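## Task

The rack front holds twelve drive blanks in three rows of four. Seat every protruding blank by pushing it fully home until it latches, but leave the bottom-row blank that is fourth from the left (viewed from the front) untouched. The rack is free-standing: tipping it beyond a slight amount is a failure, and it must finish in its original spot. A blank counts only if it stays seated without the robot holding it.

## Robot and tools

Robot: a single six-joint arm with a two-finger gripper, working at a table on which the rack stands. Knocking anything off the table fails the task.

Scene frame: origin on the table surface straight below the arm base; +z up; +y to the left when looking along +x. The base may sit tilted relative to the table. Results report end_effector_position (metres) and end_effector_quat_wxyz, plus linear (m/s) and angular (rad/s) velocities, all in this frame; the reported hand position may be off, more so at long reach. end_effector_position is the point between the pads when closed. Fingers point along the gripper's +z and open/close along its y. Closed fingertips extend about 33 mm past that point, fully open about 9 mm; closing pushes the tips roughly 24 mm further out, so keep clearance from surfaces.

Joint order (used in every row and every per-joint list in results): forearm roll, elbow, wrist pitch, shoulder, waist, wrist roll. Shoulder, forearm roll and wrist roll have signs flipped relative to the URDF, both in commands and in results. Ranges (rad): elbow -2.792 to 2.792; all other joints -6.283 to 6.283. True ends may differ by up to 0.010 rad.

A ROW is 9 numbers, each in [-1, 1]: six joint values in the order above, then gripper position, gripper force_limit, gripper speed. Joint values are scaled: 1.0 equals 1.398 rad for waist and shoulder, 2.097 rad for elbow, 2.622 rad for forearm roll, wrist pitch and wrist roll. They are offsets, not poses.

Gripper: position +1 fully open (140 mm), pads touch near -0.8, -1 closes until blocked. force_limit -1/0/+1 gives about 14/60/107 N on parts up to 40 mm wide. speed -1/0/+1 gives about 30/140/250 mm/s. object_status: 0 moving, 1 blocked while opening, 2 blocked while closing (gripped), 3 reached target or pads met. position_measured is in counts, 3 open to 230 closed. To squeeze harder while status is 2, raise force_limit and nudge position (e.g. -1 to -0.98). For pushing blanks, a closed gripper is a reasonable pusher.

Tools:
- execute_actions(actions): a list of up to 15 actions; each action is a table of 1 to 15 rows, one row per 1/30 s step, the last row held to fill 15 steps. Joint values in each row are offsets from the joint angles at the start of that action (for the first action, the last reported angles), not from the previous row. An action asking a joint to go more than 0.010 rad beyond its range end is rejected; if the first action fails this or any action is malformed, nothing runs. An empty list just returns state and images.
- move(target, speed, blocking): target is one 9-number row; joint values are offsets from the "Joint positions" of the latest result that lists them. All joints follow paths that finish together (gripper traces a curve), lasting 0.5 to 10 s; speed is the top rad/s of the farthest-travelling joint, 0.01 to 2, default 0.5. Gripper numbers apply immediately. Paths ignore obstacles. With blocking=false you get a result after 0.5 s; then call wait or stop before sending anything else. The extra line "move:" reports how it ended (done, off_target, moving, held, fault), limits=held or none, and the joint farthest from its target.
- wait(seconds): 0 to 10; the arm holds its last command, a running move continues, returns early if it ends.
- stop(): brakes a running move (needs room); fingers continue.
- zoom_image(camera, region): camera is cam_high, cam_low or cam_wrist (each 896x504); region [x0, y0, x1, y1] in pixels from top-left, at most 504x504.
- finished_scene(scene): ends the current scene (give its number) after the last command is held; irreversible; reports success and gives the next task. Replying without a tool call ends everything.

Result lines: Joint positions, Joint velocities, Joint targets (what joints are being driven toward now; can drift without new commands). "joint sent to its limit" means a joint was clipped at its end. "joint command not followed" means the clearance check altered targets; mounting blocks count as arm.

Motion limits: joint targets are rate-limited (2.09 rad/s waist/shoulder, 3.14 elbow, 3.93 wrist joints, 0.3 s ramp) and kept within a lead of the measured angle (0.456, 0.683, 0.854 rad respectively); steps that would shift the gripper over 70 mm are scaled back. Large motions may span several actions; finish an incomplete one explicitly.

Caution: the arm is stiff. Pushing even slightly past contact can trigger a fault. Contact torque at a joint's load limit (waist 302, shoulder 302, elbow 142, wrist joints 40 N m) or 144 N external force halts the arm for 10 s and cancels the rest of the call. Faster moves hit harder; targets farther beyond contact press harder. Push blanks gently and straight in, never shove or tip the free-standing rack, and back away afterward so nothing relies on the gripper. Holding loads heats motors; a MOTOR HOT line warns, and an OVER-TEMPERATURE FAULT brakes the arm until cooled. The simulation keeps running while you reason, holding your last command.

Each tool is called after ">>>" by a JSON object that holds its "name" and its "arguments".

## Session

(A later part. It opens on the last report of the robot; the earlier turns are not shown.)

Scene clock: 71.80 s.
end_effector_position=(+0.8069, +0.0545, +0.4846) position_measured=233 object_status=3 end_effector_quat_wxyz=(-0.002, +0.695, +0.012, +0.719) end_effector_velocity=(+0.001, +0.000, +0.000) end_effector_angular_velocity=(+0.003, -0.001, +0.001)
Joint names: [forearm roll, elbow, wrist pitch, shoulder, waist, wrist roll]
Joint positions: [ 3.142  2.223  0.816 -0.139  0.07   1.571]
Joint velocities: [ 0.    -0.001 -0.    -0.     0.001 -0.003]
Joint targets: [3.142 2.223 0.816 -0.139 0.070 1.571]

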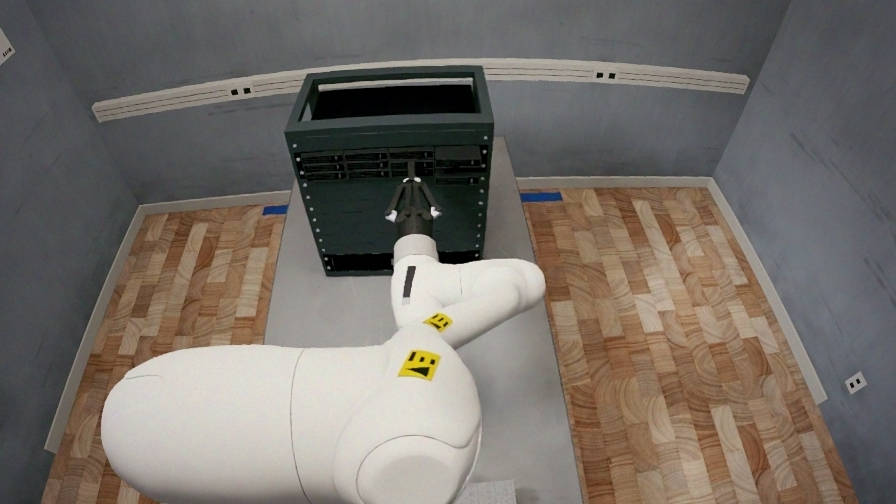

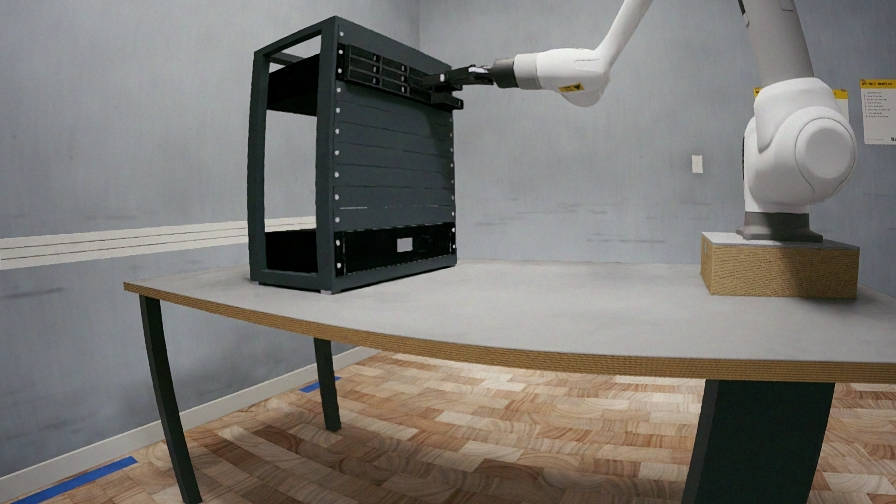

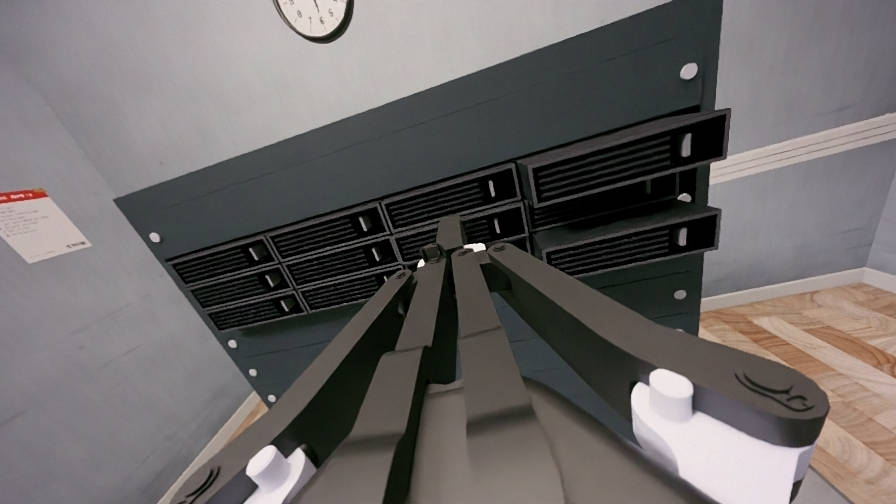

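>>> {"name": "move", "arguments": {"target": [0,-0.0104,-0.0015,-0.0128,0,0,-1,0,0], "speed": 0.015}}

>>> {"name": "zoom_image", "arguments": {"camera": "cam_low", "region": [380, 50, 460, 95]}}

Scene clock: 76.57 s.
end_effector_position=(+0.8193, +0.0547, +0.4846) position_measured=233 object_status=3 end_effector_quat_wxyz=(-0.002, +0.695, +0.012, +0.719) end_effector_velocity=(+0.001, -0.000, -0.000) end_effector_angular_velocity=(+0.001, +0.001, +0.000)
Joint names: [forearm roll, elbow, wrist pitch, shoulder, waist, wrist roll]
Joint positions: [ 3.142  2.201  0.812 -0.157  0.07   1.571]
Joint velocities: [ 0.    -0.002 -0.001 -0.002 -0.    -0.001]
Joint targets: [3.142 2.201 0.812 -0.157 0.070 1.571]
move: done; limits=none; farthest joint: the waist, 0.000 radians from its target (0.000 radians at the start)

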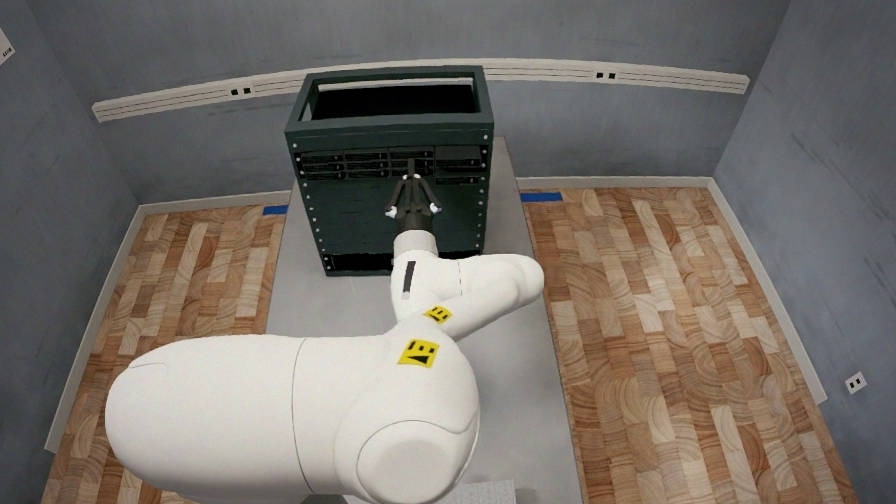

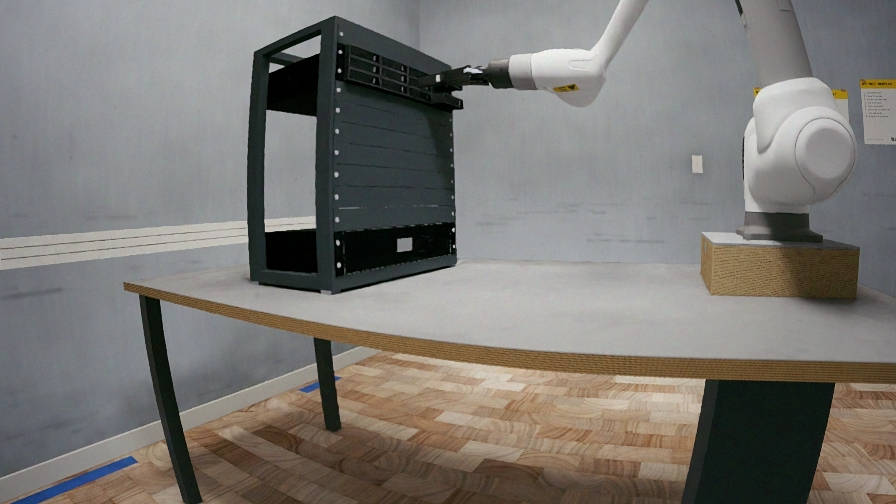

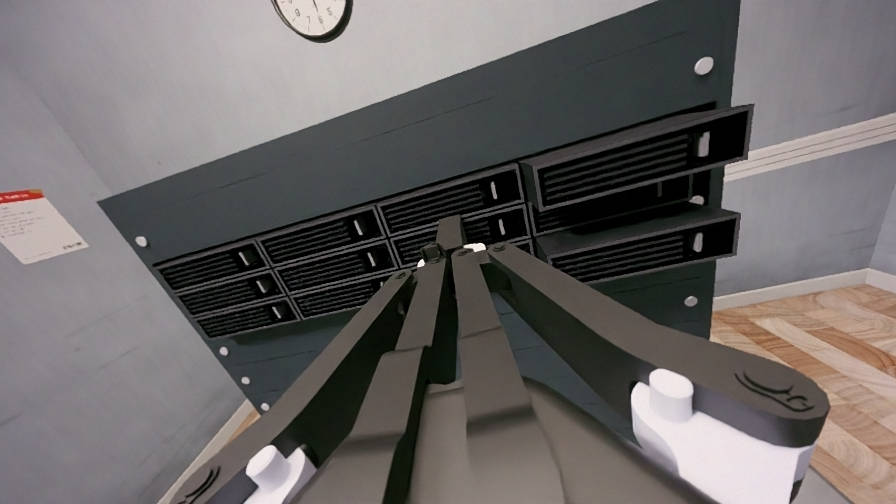

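Region (380, 50, 460, 95) of cam_low's 896x504 image, scaled by 6.300, with more detail than that image has; it fills the top 284 rows of this view, and the rest is white.

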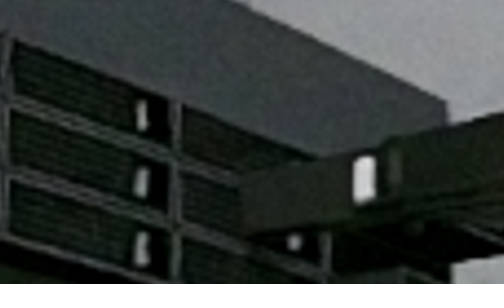

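>>> {"name": "move", "arguments": {"target": [0,0.0534,-0.0206,0.118,0,0,-1,0,0], "speed": 0.3}}

>>> {"name": "move", "arguments": {"target": [0,0,0,0,-0.09,0,-1,0,0], "speed": 0.3}}

>>> {"name": "zoom_image", "arguments": {"camera": "cam_low", "region": [400, 50, 500, 115]}}

Scene clock: 82.40 s.
end_effector_position=(+0.7376, +0.0536, +0.5125) position_measured=233 object_status=3 end_effector_quat_wxyz=(-0.002, +0.695, +0.012, +0.719) end_effector_velocity=(-0.001, +0.000, +0.001) end_effector_angular_velocity=(+0.001, -0.001, +0.001)
Joint names: [forearm roll, elbow, wrist pitch, shoulder, waist, wrist roll]
Joint positions: [3.142 2.313 0.758 0.008 0.07  1.571]
Joint velocities: [ 0.     0.    -0.     0.002  0.    -0.001]
Joint targets: [3.142 2.313 0.758 0.008 0.070 1.571]
move: done; limits=none; farthest joint: the waist, 0.000 radians from its target (0.000 radians at the start)

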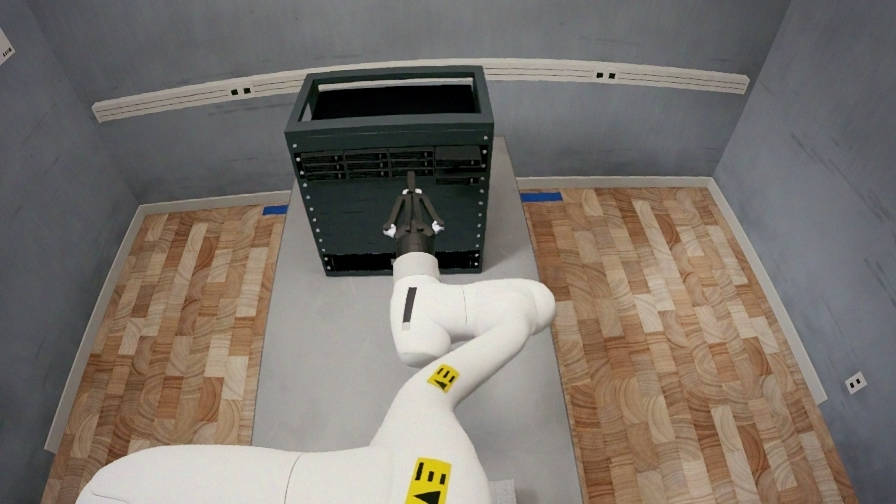

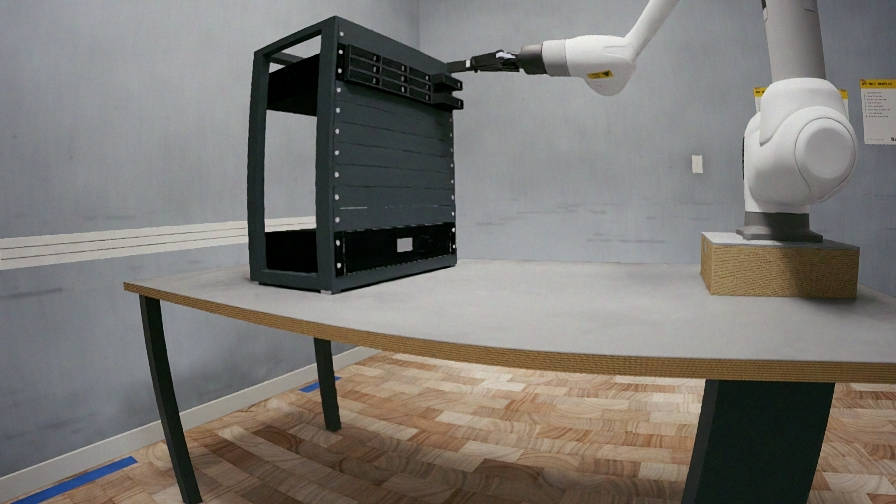

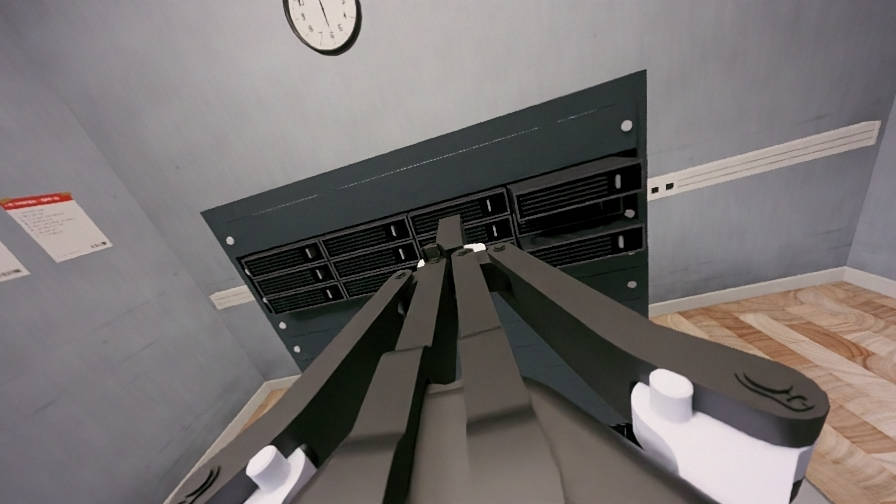

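Scene clock: 83.27 s.
end_effector_position=(+0.7378, -0.0398, +0.5137) position_measured=233 object_status=3 end_effector_quat_wxyz=(+0.043, +0.694, -0.033, +0.718) end_effector_velocity=(+0.000, -0.001, +0.001) end_effector_angular_velocity=(-0.001, -0.001, -0.000)
Joint names: [forearm roll, elbow, wrist pitch, shoulder, waist, wrist roll]
Joint positions: [ 3.142  2.313  0.758  0.008 -0.056  1.571]
Joint velocities: [ 0.001 -0.001  0.    -0.    -0.001 -0.   ]
Joint targets: [3.142 2.313 0.758 0.008 -0.056 1.571]
move: done; limits=none; farthest joint: the waist, 0.000 radians from its target (0.126 radians at the start)

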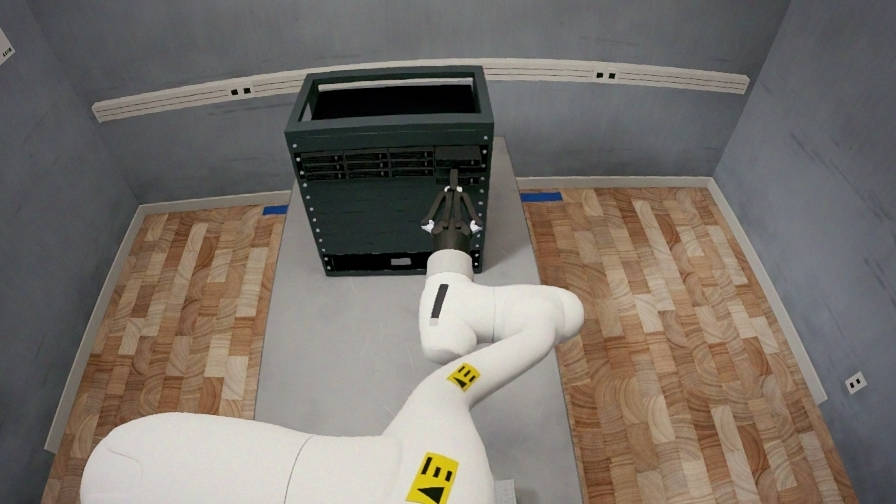

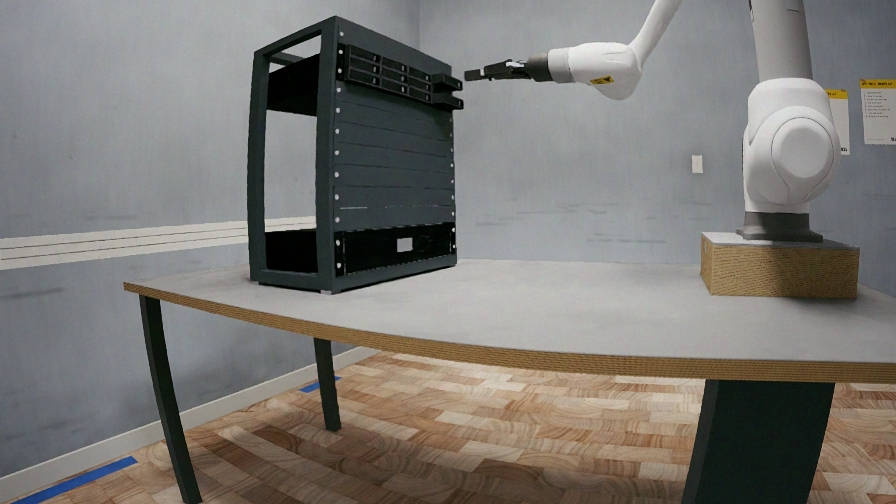

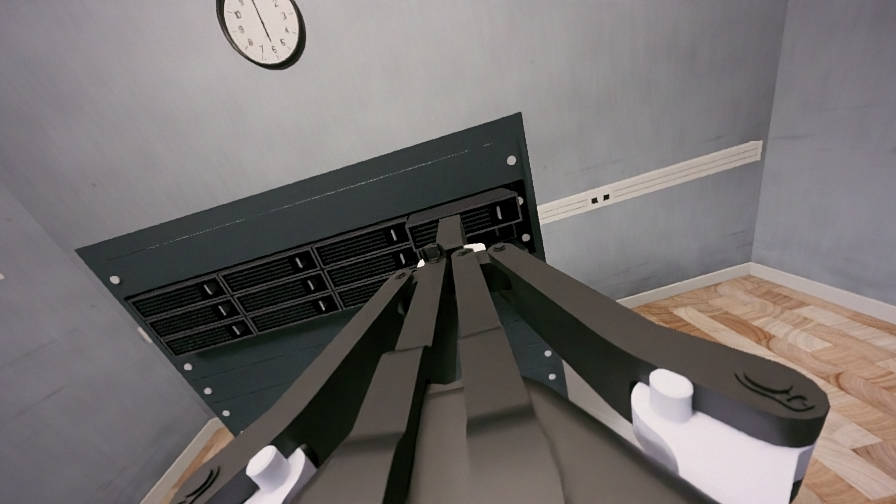

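Region (400, 50, 500, 115) of cam_low's 896x504 image, scaled by 5.040, with more detail than that image has; it fills the top 328 rows of this view, and the rest is white.

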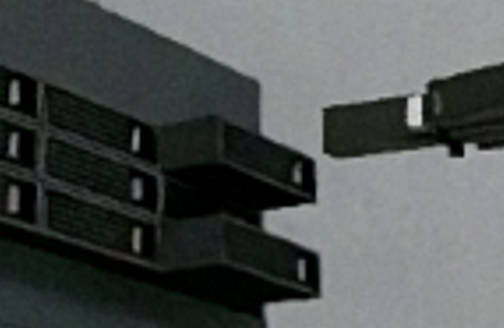

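>>> {"name": "move", "arguments": {"target": [0,-0.054,-0.003,-0.077,0,0,-1,0,0], "speed": 0.04}}

>>> {"name": "zoom_image", "arguments": {"camera": "cam_low", "region": [400, 55, 480, 110]}}

Scene clock: 89.20 s.
end_effector_position=(+0.8061, -0.0472, +0.5130) position_measured=233 object_status=3 end_effector_quat_wxyz=(+0.043, +0.695, -0.033, +0.717) end_effector_velocity=(+0.000, -0.000, +0.000) end_effector_angular_velocity=(+0.000, -0.000, +0.000)
Joint names: [forearm roll, elbow, wrist pitch, shoulder, waist, wrist roll]
Joint positions: [ 3.142  2.2    0.75  -0.099 -0.056  1.571]
Joint velocities: [ 0.    -0.001  0.    -0.    -0.    -0.   ]
Joint targets: [3.142 2.200 0.750 -0.099 -0.056 1.571]
move: done; limits=none; farthest joint: the waist, 0.000 radians from its target (0.000 radians at the start)

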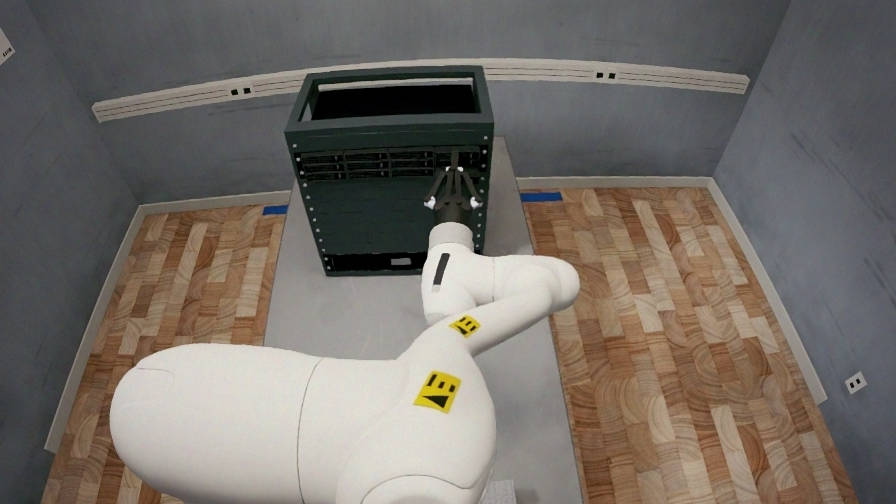

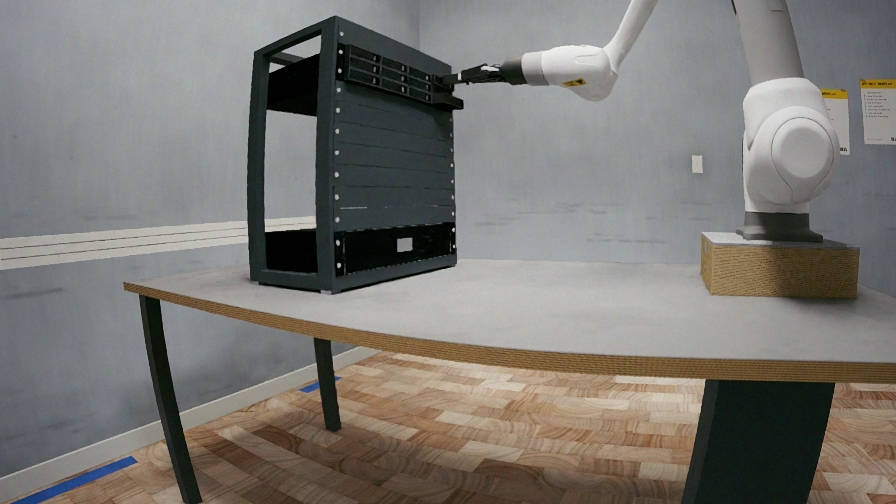

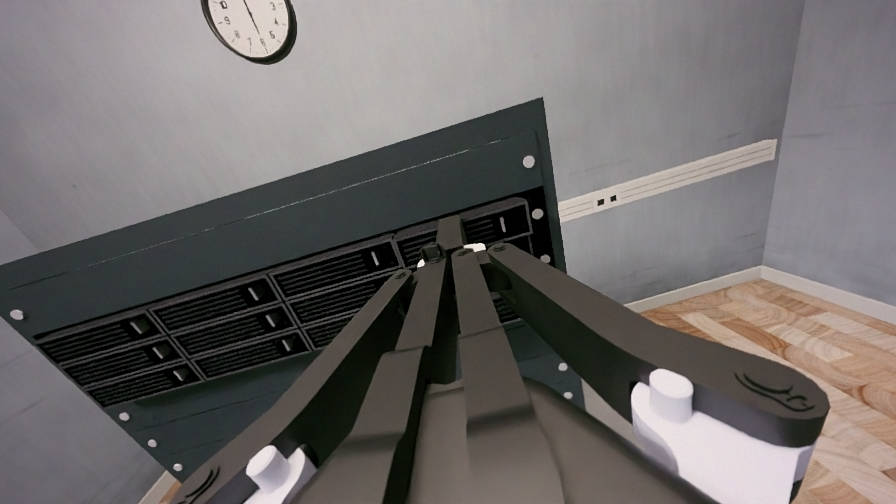

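Region (400, 55, 480, 110) of cam_low's 896x504 image, scaled by 6.300, with more detail than that image has; it fills the top 346 rows of this view, and the rest is white.

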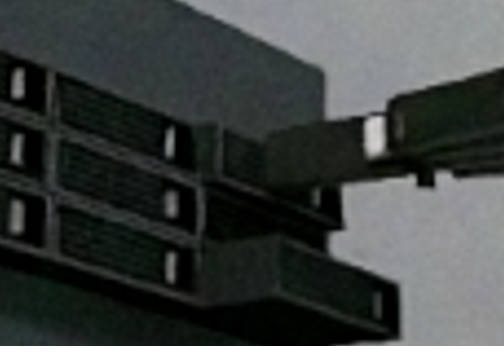

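About 1 cm remains; go 8 mm.

>>> {"name": "move", "arguments": {"target": [0,-0.0065,0,-0.0086,0,0,-1,0,0], "speed": 0.012}}

>>> {"name": "zoom_image", "arguments": {"camera": "cam_low", "region": [400, 55, 480, 110]}}

Scene clock: 93.33 s.
end_effector_position=(+0.8140, -0.0480, +0.5135) position_measured=233 object_status=3 end_effector_quat_wxyz=(+0.043, +0.694, -0.033, +0.718) end_effector_velocity=(+0.001, -0.000, +0.001) end_effector_angular_velocity=(-0.000, -0.001, +0.000)
Joint names: [forearm roll, elbow, wrist pitch, shoulder, waist, wrist roll]
Joint positions: [ 3.142  2.187  0.75  -0.111 -0.056  1.571]
Joint velocities: [ 0.001 -0.002 -0.001 -0.    -0.001 -0.   ]
Joint targets: [3.142 2.187 0.750 -0.111 -0.056 1.571]
move: done; limits=none; farthest joint: the waist, 0.000 radians from its target (0.000 radians at the start)

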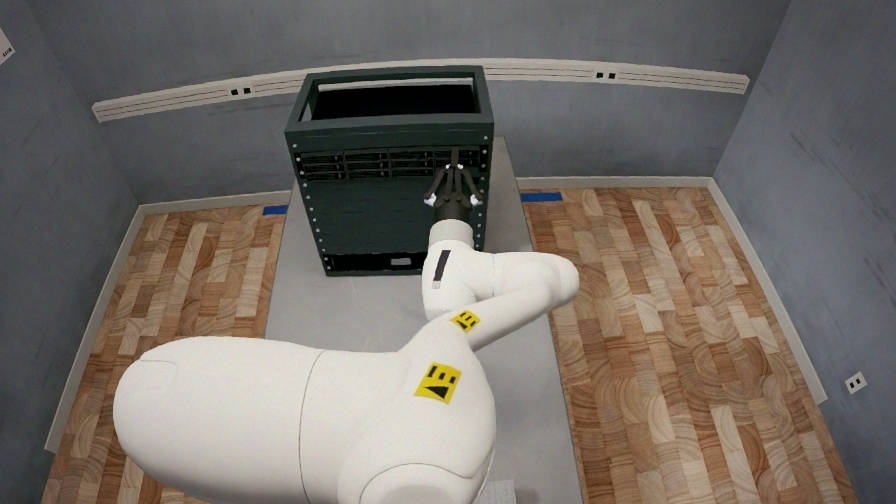

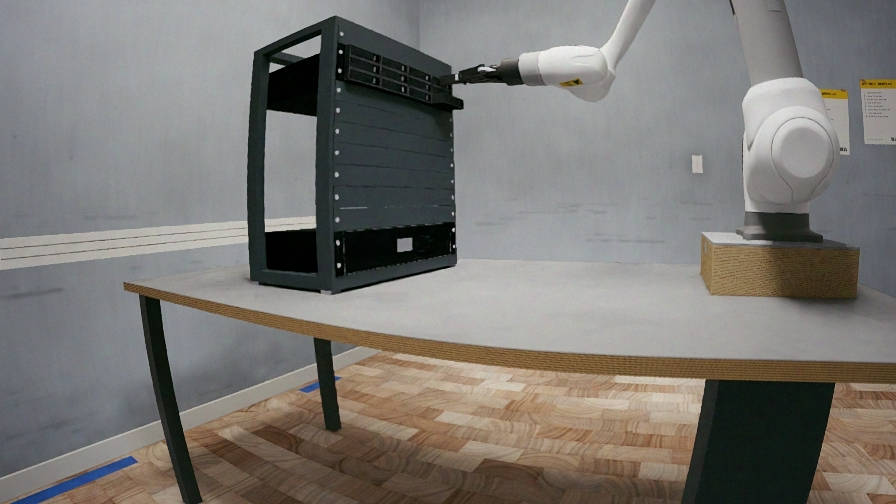

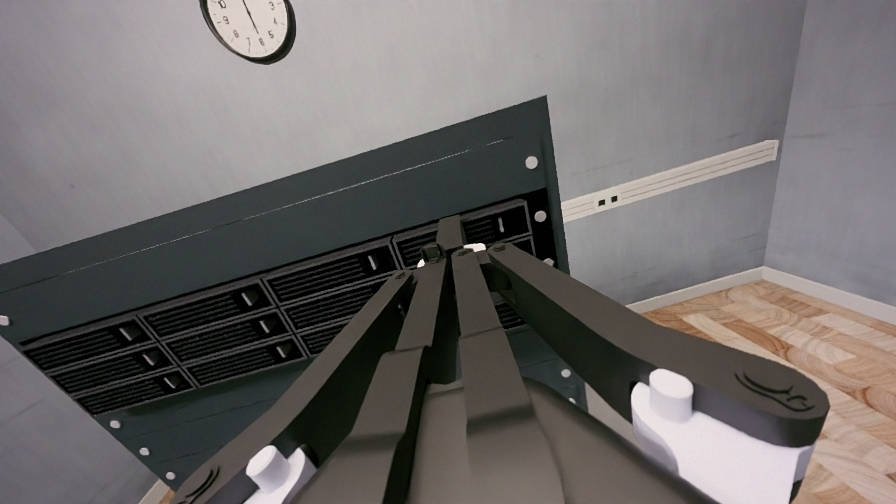

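Region (400, 55, 480, 110) of cam_low's 896x504 image, scaled by 6.300, with more detail than that image has; it fills the top 346 rows of this view, and the rest is white.

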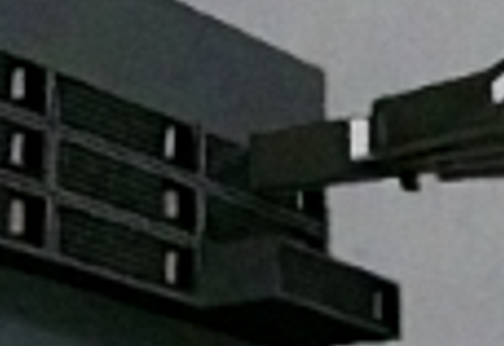

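>>> {"name": "move", "arguments": {"target": [0,-0.0028,0,-0.0038,0,0,-1,0,0], "speed": 0.01}}

>>> {"name": "zoom_image", "arguments": {"camera": "cam_low", "region": [400, 55, 480, 110]}}

>>> {"name": "move", "arguments": {"target": [0,0.05,0,0.07,0,0,-1,0,0], "speed": 0.3}}

>>> {"name": "zoom_image", "arguments": {"camera": "cam_low", "region": [335, 40, 475, 115]}}

Scene clock: 99.10 s.
end_effector_position=(+0.8174, -0.0484, +0.5138) position_measured=233 object_status=3 end_effector_quat_wxyz=(+0.043, +0.694, -0.033, +0.718) end_effector_velocity=(-0.000, +0.000, -0.002) end_effector_angular_velocity=(+0.002, +0.002, -0.000)
Joint names: [forearm roll, elbow, wrist pitch, shoulder, waist, wrist roll]
Joint positions: [ 3.142  2.181  0.75  -0.117 -0.056  1.571]
Joint velocities: [-0.001  0.001  0.    -0.001  0.    -0.001]
Joint targets: [3.142 2.181 0.750 -0.117 -0.056 1.571]
move: done; limits=none; farthest joint: the waist, 0.000 radians from its target (0.000 radians at the start)

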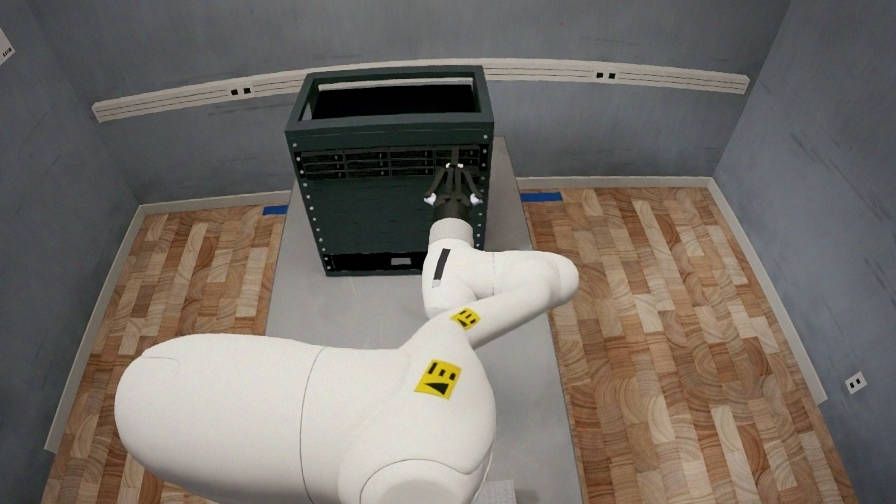

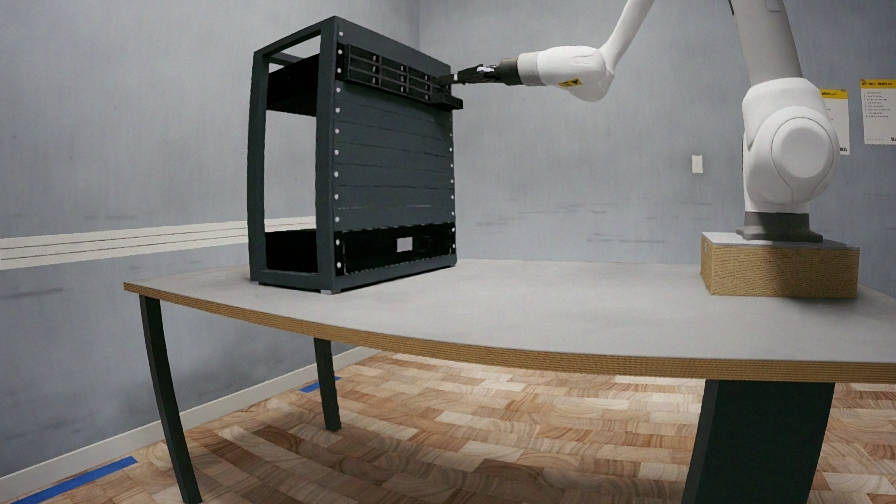

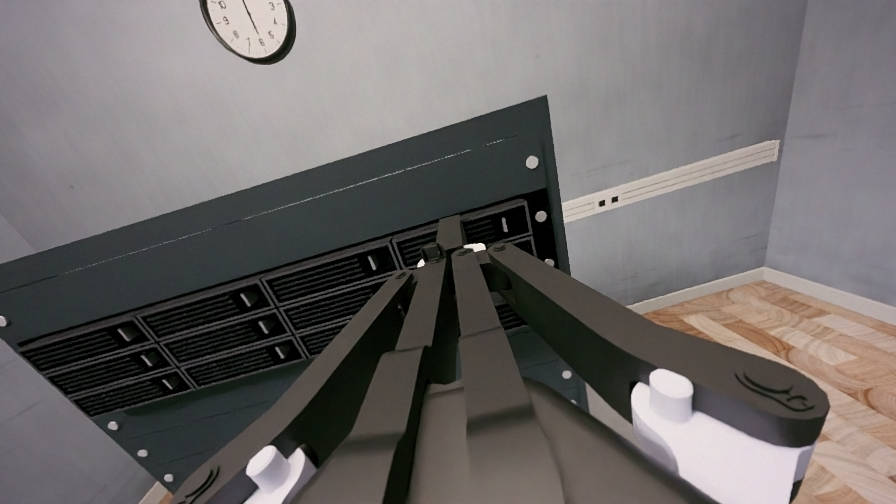

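Region (400, 55, 480, 110) of cam_low's 896x504 image, scaled by 6.300, with more detail than that image has; it fills the top 346 rows of this view, and the rest is white.

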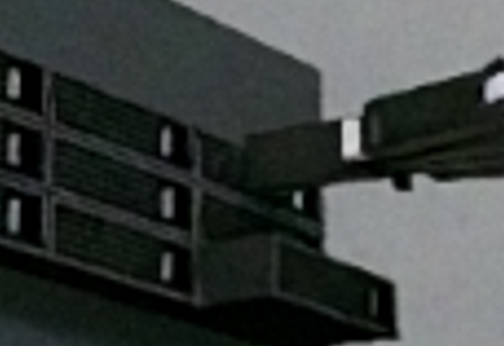

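Scene clock: 99.97 s.
end_effector_position=(+0.7548, -0.0416, +0.5119) position_measured=233 object_status=3 end_effector_quat_wxyz=(+0.043, +0.696, -0.033, +0.716) end_effector_velocity=(-0.000, -0.000, +0.000) end_effector_angular_velocity=(+0.000, -0.000, -0.000)
Joint names: [forearm roll, elbow, wrist pitch, shoulder, waist, wrist roll]
Joint positions: [ 3.142  2.286  0.75  -0.019 -0.056  1.571]
Joint velocities: [-0.     0.    -0.     0.001 -0.    -0.   ]
Joint targets: [3.142 2.286 0.750 -0.019 -0.056 1.571]
move: done; limits=none; farthest joint: the waist, 0.000 radians from its target (0.000 radians at the start)

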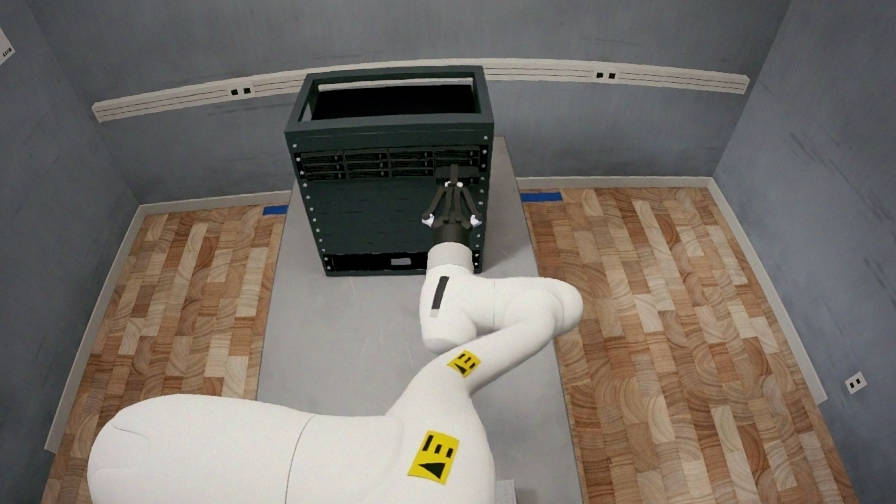

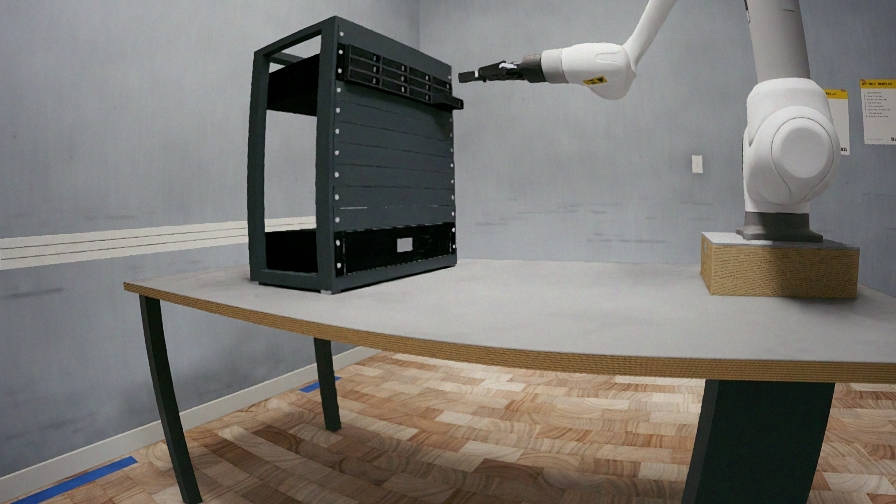

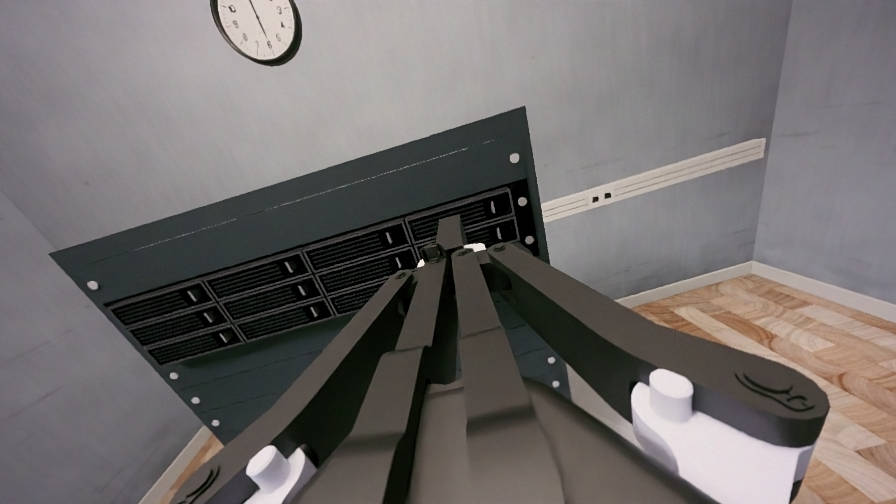

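Region (335, 40, 475, 115) of cam_low's 896x504 image, scaled by 3.600, with more detail than that image has; it fills the top 270 rows of this view, and the rest is white.

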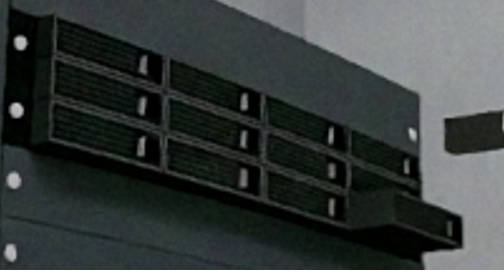

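>>> {"name": "finished_scene", "arguments": {"scene": 1}}

The scene is finished: the task was done.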